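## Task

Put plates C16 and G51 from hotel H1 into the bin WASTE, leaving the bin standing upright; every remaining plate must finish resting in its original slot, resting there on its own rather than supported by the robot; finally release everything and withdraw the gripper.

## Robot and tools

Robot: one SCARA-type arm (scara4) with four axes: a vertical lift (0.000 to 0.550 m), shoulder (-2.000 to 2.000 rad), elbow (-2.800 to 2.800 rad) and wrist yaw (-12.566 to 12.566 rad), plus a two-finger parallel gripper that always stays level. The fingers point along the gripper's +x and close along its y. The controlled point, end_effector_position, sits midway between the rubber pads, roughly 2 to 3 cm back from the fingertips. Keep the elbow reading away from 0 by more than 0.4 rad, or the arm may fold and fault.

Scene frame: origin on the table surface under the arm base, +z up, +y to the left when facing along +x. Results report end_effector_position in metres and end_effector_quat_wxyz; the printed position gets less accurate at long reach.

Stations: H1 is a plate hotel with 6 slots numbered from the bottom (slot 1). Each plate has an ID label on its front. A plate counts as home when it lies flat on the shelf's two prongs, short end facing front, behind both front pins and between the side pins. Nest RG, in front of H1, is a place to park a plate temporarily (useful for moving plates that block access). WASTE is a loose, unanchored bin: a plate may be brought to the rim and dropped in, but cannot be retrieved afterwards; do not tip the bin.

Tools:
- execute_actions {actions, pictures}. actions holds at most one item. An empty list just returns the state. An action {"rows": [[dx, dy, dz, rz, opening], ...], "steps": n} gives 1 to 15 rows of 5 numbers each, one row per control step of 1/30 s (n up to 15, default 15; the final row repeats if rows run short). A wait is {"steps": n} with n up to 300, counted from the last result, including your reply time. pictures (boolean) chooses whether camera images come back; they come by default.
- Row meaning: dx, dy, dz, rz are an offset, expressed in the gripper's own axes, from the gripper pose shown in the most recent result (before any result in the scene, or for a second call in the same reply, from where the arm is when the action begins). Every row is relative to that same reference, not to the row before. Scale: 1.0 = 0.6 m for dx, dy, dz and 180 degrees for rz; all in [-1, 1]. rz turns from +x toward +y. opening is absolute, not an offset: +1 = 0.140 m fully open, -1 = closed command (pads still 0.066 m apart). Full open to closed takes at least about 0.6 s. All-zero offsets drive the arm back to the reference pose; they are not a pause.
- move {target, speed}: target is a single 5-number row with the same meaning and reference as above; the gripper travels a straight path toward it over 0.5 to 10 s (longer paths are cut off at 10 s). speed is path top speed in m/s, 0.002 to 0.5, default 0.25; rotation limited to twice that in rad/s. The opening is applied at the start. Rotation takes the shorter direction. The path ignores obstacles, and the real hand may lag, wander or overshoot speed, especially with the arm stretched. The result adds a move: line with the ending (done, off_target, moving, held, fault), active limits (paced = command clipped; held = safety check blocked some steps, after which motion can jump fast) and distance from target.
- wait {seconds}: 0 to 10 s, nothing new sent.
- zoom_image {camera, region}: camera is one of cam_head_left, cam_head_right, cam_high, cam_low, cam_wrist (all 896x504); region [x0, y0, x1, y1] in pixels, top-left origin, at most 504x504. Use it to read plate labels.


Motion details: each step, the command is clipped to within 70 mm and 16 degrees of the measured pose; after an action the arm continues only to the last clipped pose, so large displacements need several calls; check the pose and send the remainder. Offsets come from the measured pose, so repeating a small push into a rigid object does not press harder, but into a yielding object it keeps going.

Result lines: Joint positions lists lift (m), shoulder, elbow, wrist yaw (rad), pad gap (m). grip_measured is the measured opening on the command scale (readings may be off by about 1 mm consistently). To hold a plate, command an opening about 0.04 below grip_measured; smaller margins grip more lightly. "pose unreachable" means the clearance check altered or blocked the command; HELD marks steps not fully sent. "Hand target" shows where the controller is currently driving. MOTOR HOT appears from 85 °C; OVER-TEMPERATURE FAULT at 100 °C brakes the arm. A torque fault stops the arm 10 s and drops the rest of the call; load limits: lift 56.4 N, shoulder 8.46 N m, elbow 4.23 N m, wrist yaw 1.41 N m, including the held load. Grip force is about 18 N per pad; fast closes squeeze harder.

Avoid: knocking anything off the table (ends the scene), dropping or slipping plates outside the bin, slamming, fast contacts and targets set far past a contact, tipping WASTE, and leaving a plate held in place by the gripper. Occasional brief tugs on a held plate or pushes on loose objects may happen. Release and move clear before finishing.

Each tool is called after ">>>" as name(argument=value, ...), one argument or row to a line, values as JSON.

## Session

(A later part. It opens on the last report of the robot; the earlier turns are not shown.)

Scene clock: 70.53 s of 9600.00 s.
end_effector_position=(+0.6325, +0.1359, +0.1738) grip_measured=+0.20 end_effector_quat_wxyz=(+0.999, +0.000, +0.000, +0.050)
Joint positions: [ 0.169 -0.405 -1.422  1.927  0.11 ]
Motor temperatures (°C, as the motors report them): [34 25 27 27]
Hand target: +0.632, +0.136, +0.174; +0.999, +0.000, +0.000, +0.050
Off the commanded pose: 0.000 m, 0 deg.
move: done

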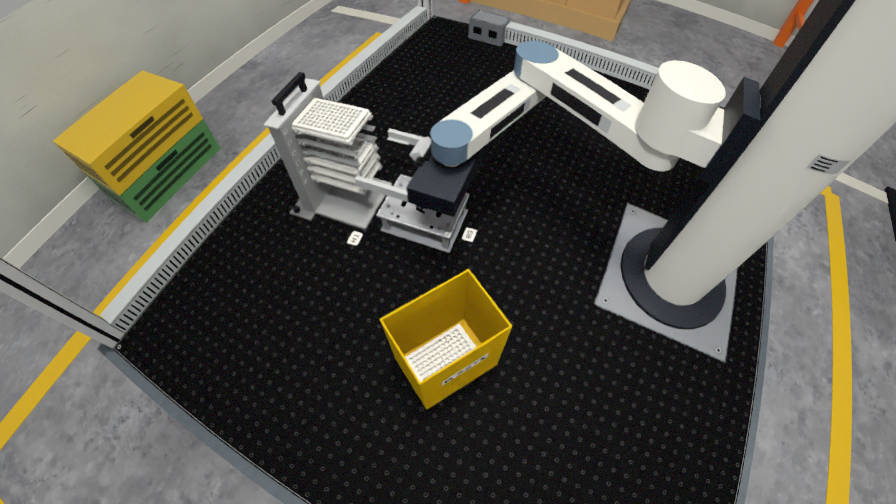

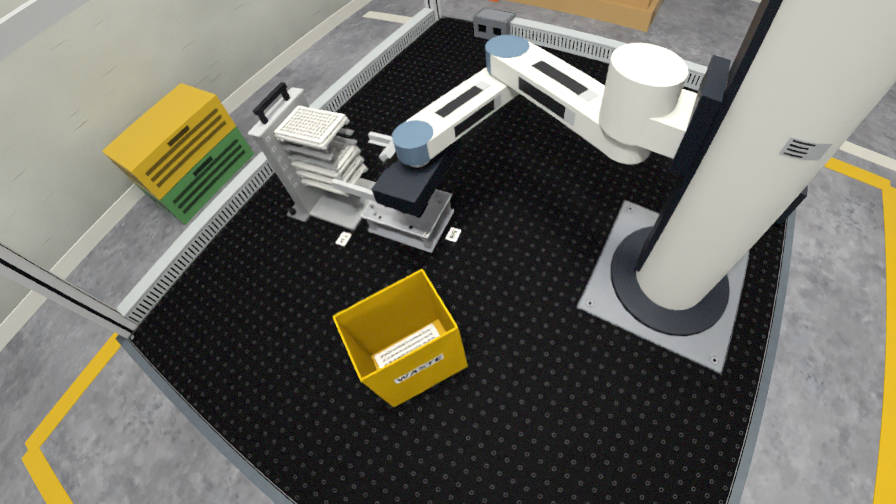

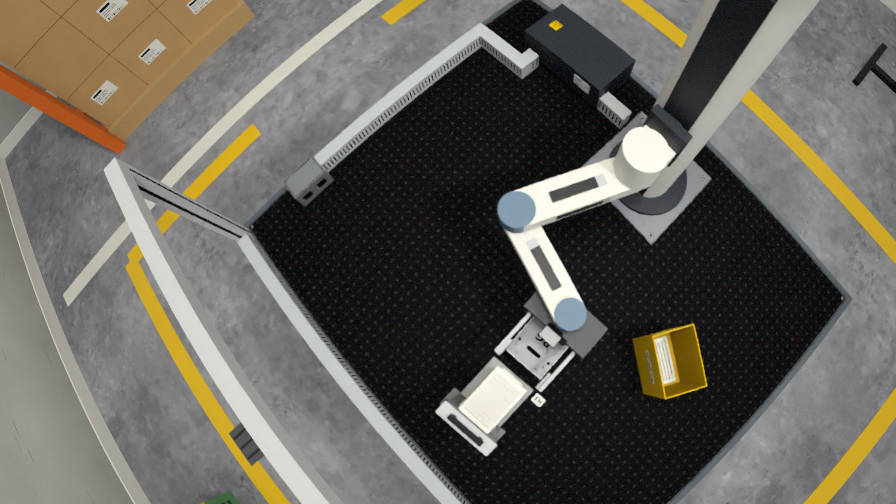

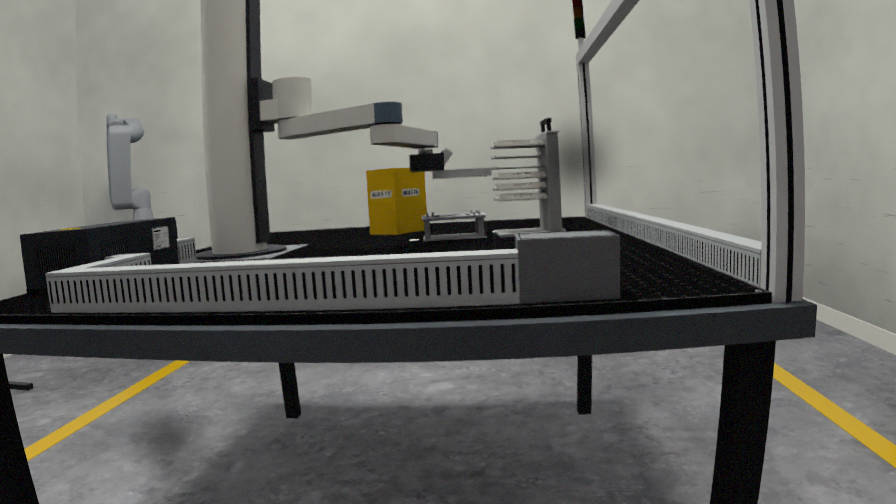

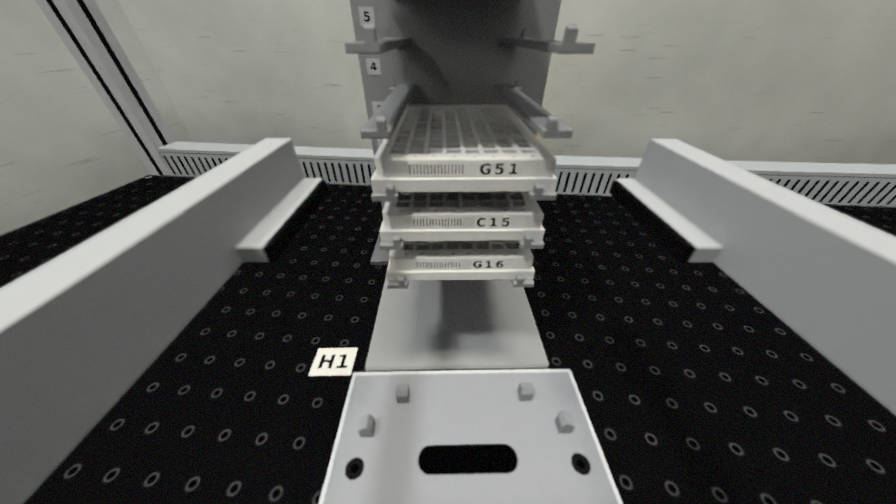

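>>> move(
  target=[0.151,0.001,0,0,0.2],
  speed=0.12,
)

>>> execute_actions(
  actions=[
    {"rows":[[0,0,0,0,-0.45],[0,0,0,0,-0.45],[0,0,0,0,-0.45],[0,0,0,0,-0.45],[0,0,0,0,-0.45],[0,0,0,0,-0.48],[0,0,0,0,-0.5],[0,0,0,0,-0.52],[0,0,0,0,-0.54],[0,0,0,0,-0.56],[0,0,0,0,-0.58],[0,0,0,0,-0.6],[0,0,0,0,-0.62]]},
  ],
  pictures=false,
)

>>> move(
  target=[0,0,0.012,0,-0.62],
  speed=0.02,
)

>>> move(
  target=[-0.25,0,0,0,-0.62],
  speed=0.1,
)

>>> move(
  target=[0,0,0.11,0,-0.62],
)

Scene clock: 81.47 s of 9600.00 s.
end_effector_position=(+0.7227, +0.1454, +0.1738) grip_measured=+0.20 end_effector_quat_wxyz=(+0.999, +0.000, +0.000, +0.050)
Joint positions: [ 0.169 -0.238 -1.936  2.274  0.11 ]
Motor temperatures (°C, as the motors report them): [34 25 27 27]
Hand target: +0.723, +0.146, +0.174; +0.999, +0.000, +0.000, +0.050
Off the commanded pose: 0.000 m, 0 deg.
After step 90, 6.83 s passed at rest.
move: done

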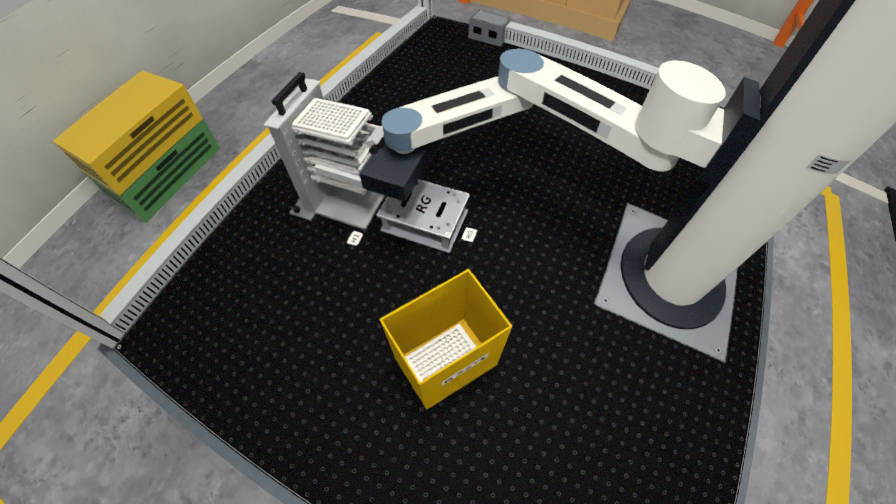

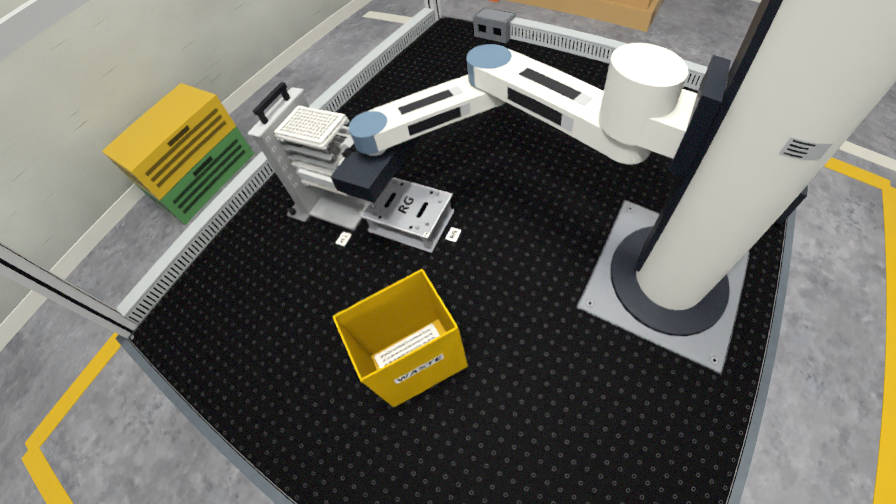

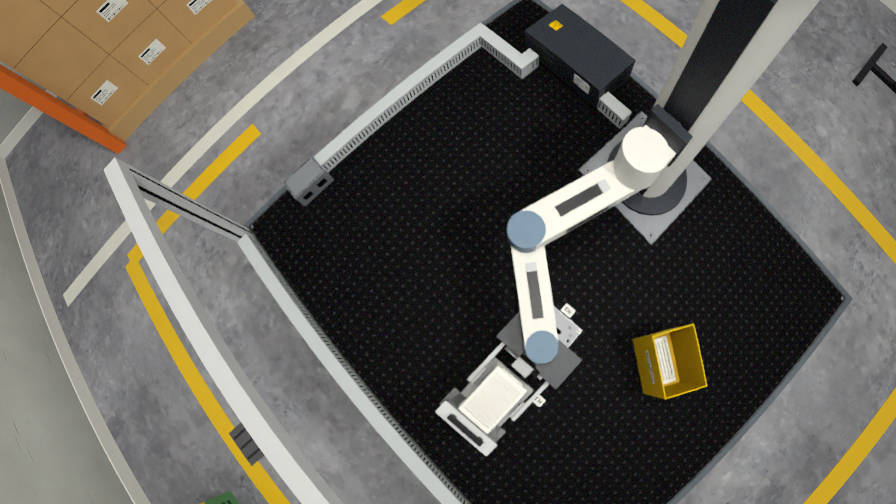

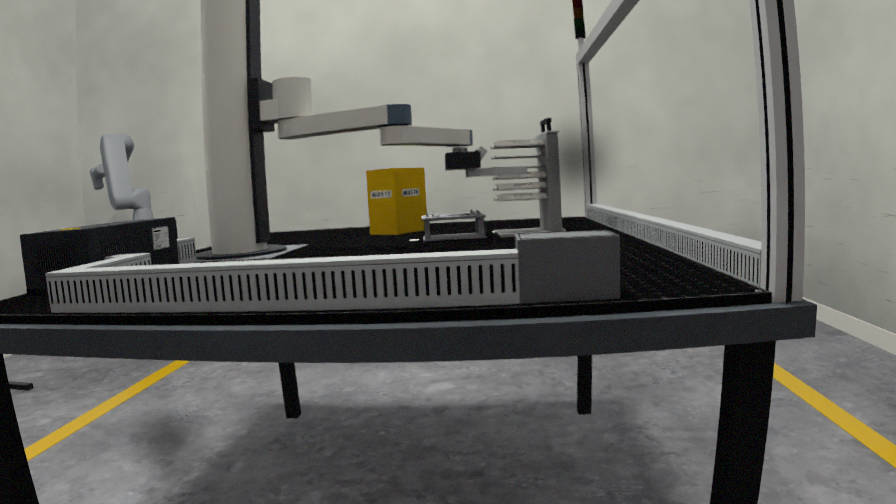

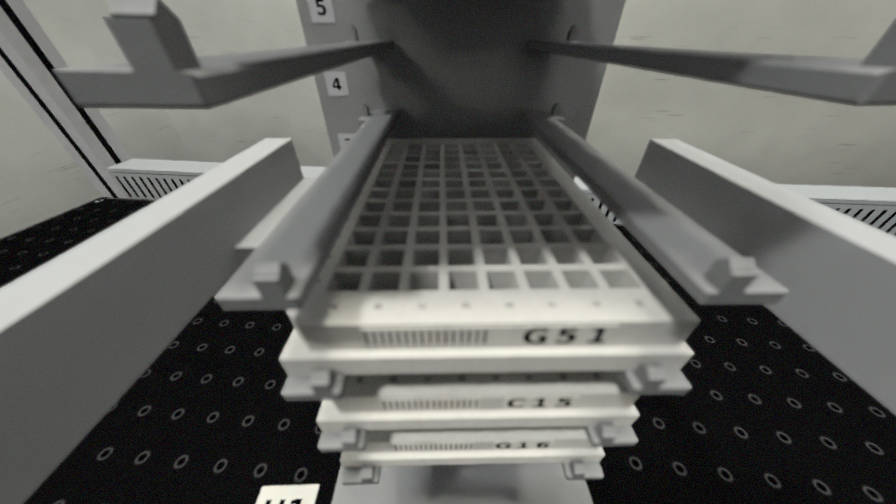

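Scene clock: 81.97 s of 9600.00 s.
end_effector_position=(+0.7226, +0.1456, +0.1738) grip_measured=-0.59 end_effector_quat_wxyz=(+0.999, +0.000, +0.000, +0.050)
Joint positions: [ 0.169 -0.238 -1.936  2.275  0.081]
Motor temperatures (°C, as the motors report them): [34 25 27 27]
Hand target: +0.723, +0.145, +0.174; +0.999, +0.000, +0.000, +0.050
Off the commanded pose: 0.000 m, 0 deg.
Steps of this call (steps 1 to 15: all 15 steps of this action). Readings (end_effector_position):
1: (+0.7227, +0.1454, +0.1738)
2: (+0.7227, +0.1454, +0.1738)
4: (+0.7227, +0.1454, +0.1738)
8: (+0.7227, +0.1454, +0.1738)
15: the state above

Scene clock: 82.90 s of 9600.00 s.
end_effector_position=(+0.7226, +0.1456, +0.1811) grip_measured=-0.59 end_effector_quat_wxyz=(+0.999, +0.000, +0.000, +0.050)
Joint positions: [ 0.176 -0.238 -1.936  2.275  0.081]
Motor temperatures (°C, as the motors report them): [34 25 27 27]
Hand target: +0.723, +0.146, +0.181; +0.999, +0.000, +0.000, +0.050
Off the commanded pose: 0.000 m, 0 deg.
move: done

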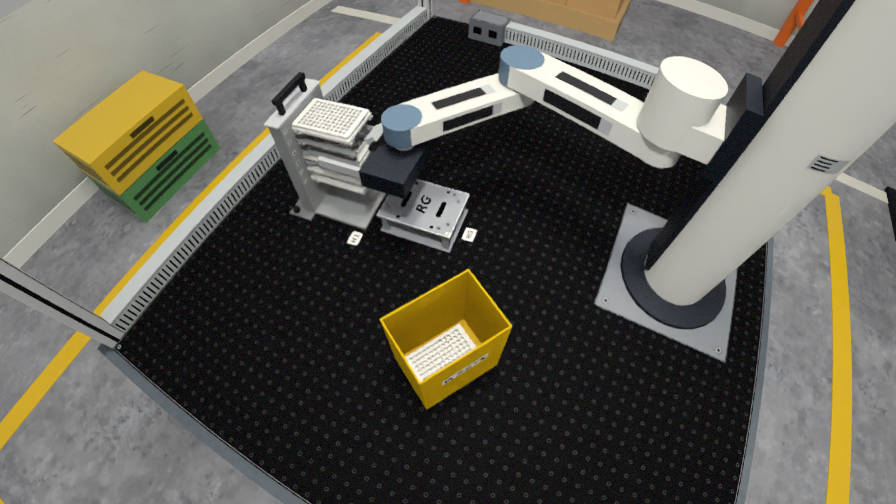

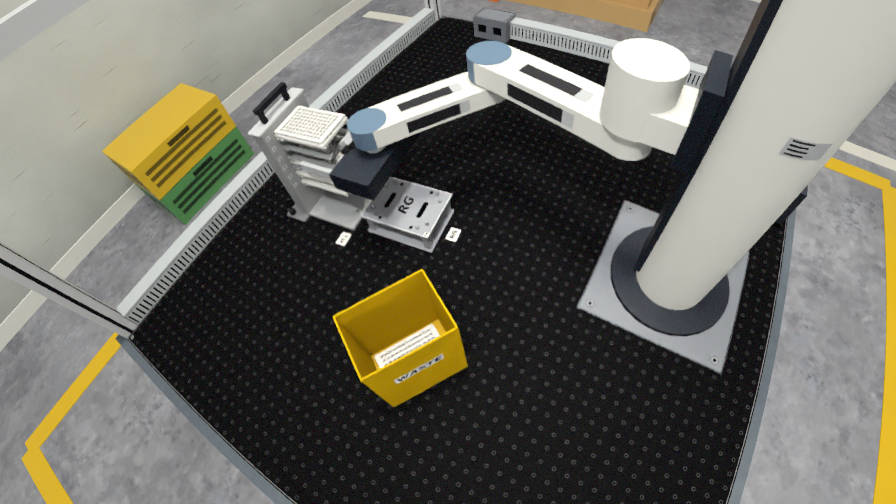

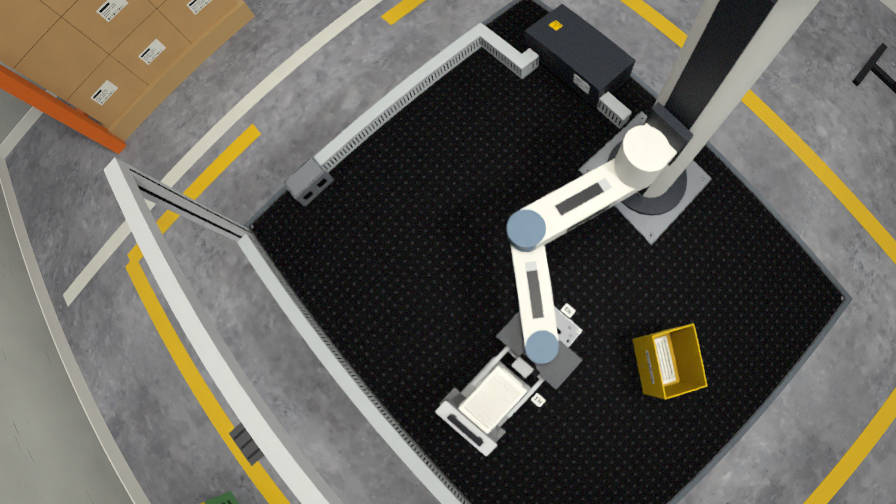

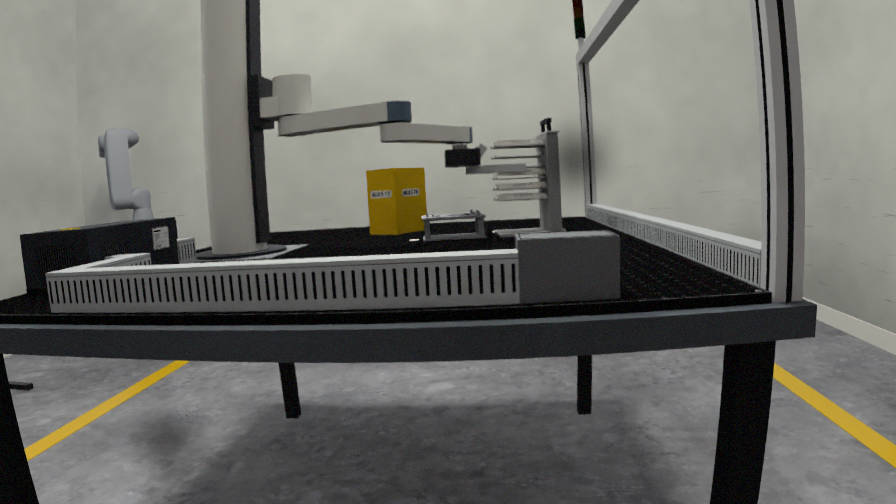

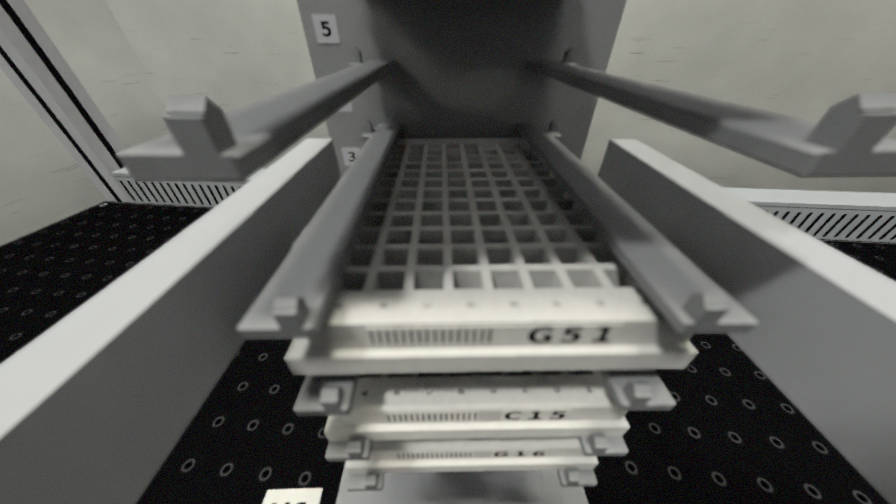

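Scene clock: 84.70 s of 9600.00 s.
end_effector_position=(+0.5732, +0.1307, +0.1810) grip_measured=-0.59 end_effector_quat_wxyz=(+0.999, +0.000, +0.000, +0.051)
Joint positions: [ 0.176 -0.456 -1.146  1.704  0.081]
Motor temperatures (°C, as the motors report them): [34 25 27 27]
Hand target: +0.573, +0.131, +0.181; +0.999, +0.000, +0.000, +0.050
Off the commanded pose: 0.000 m, 0 deg.
move: done

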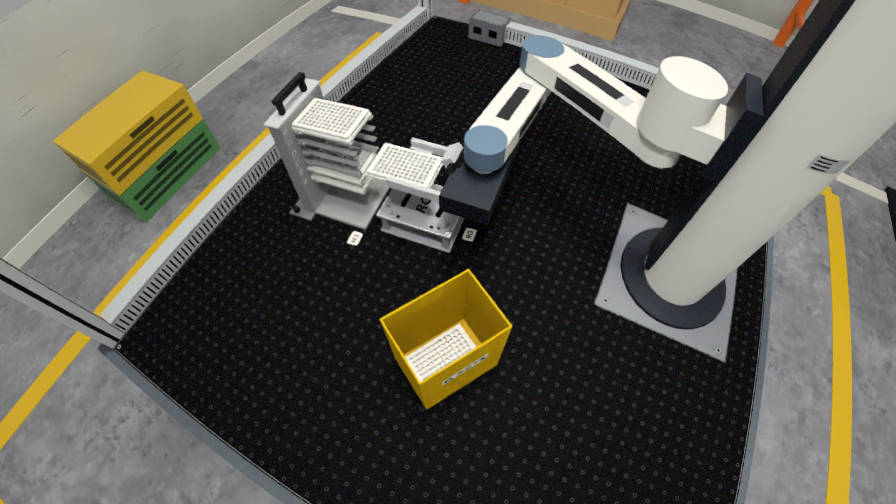

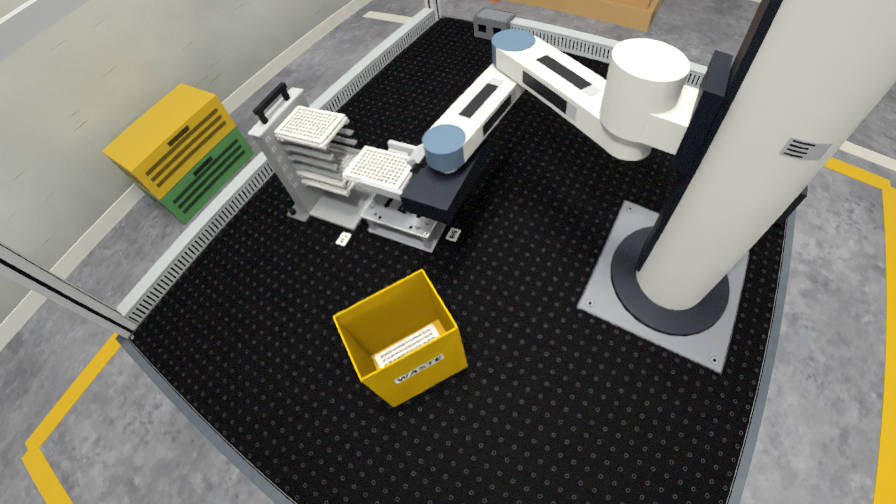

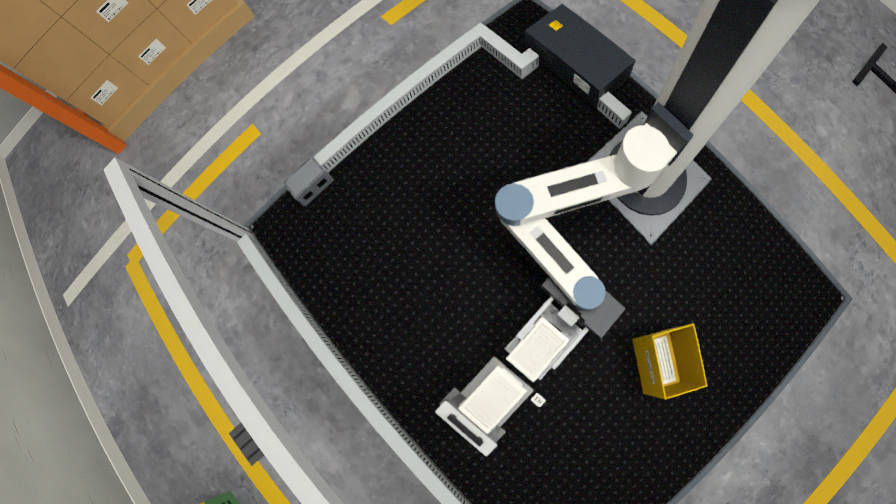

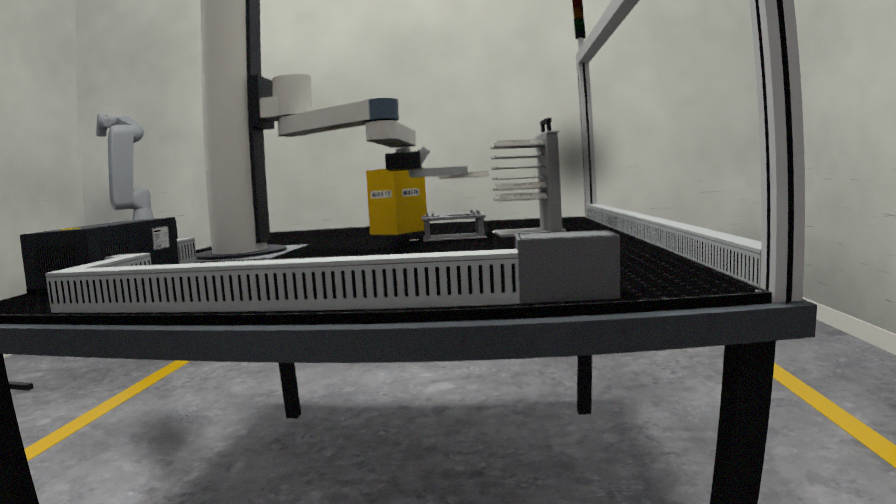

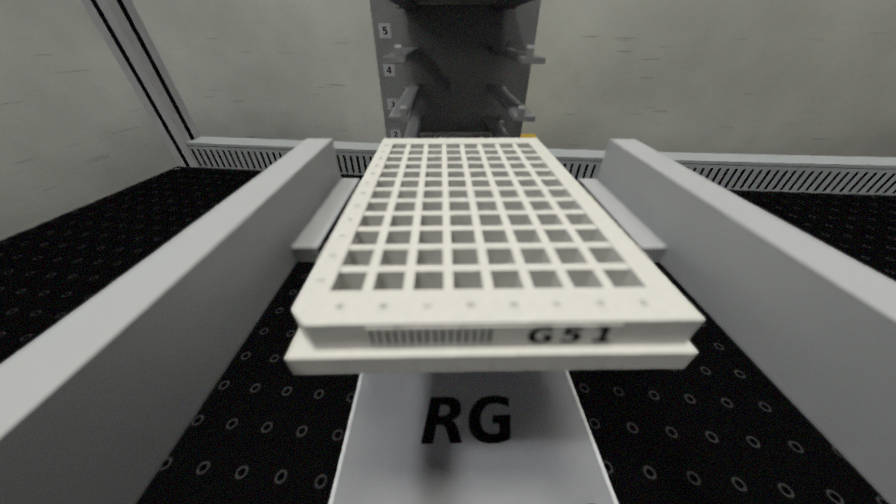

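Scene clock: 85.47 s of 9600.00 s.
end_effector_position=(+0.5733, +0.1307, +0.2471) grip_measured=-0.59 end_effector_quat_wxyz=(+0.999, +0.000, +0.000, +0.051)
Joint positions: [ 0.242 -0.456 -1.146  1.704  0.081]
Motor temperatures (°C, as the motors report them): [34 25 27 27]
Hand target: +0.573, +0.131, +0.247; +0.999, +0.000, +0.000, +0.051
Off the commanded pose: 0.000 m, 0 deg.
move: done

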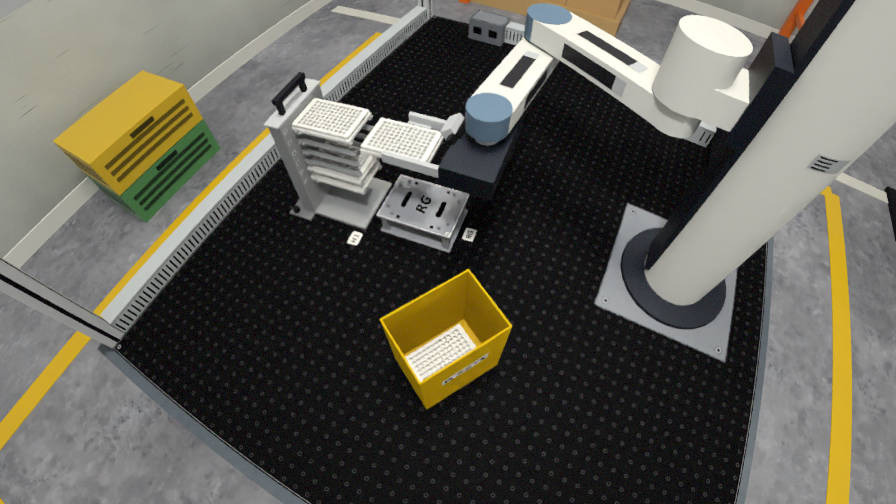

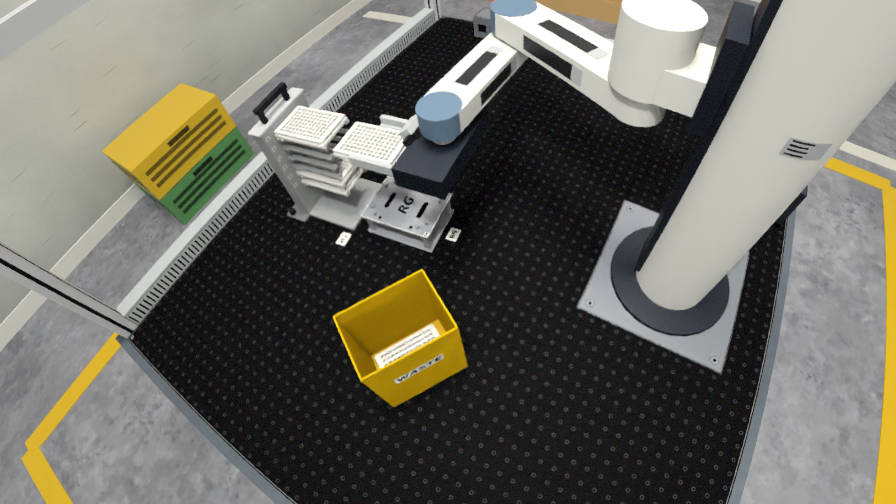

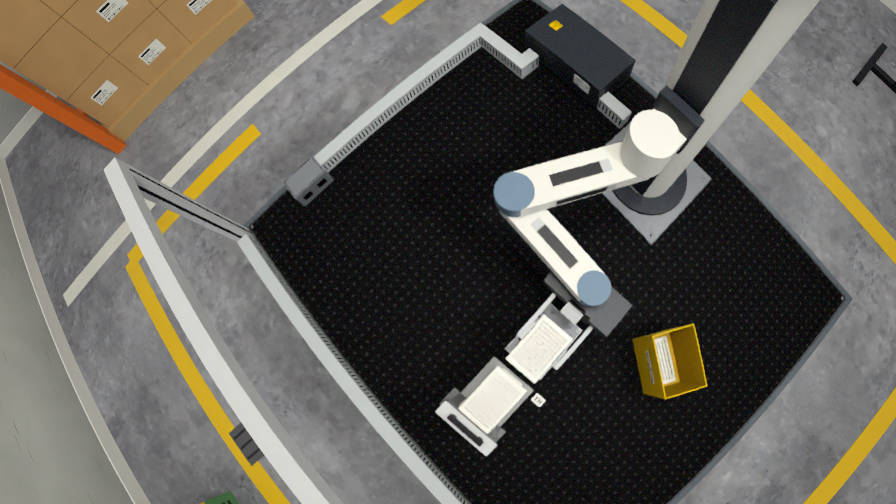

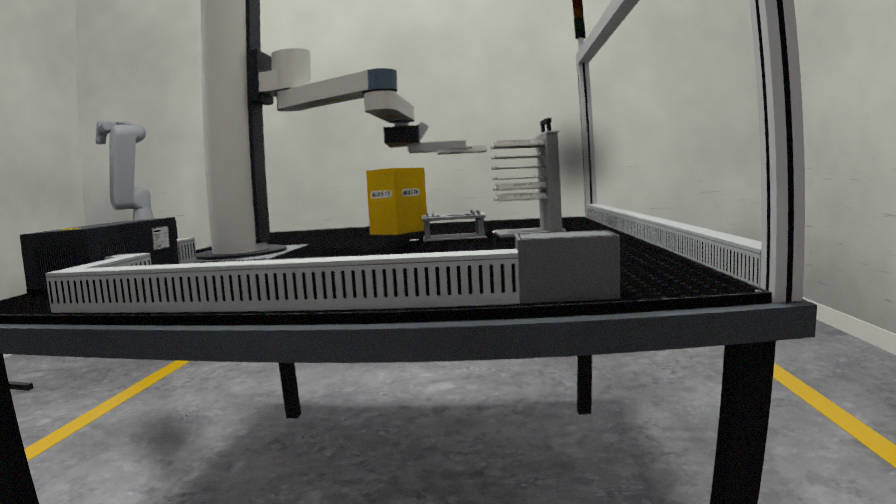

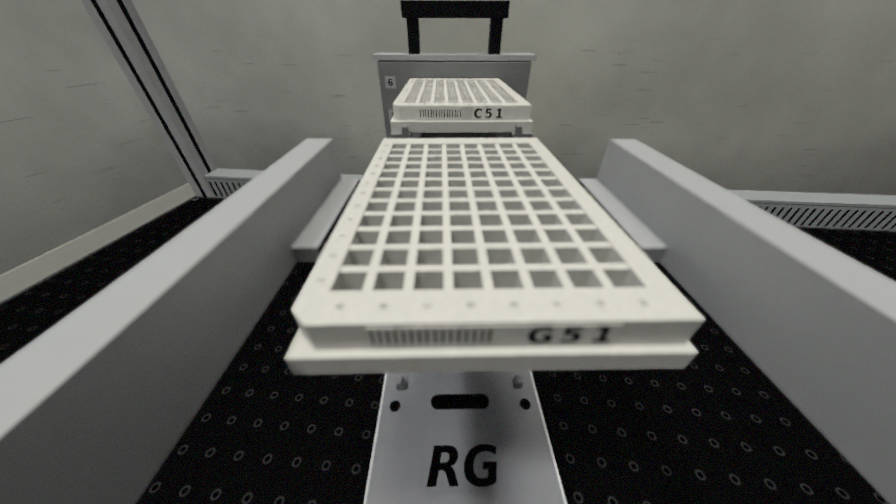

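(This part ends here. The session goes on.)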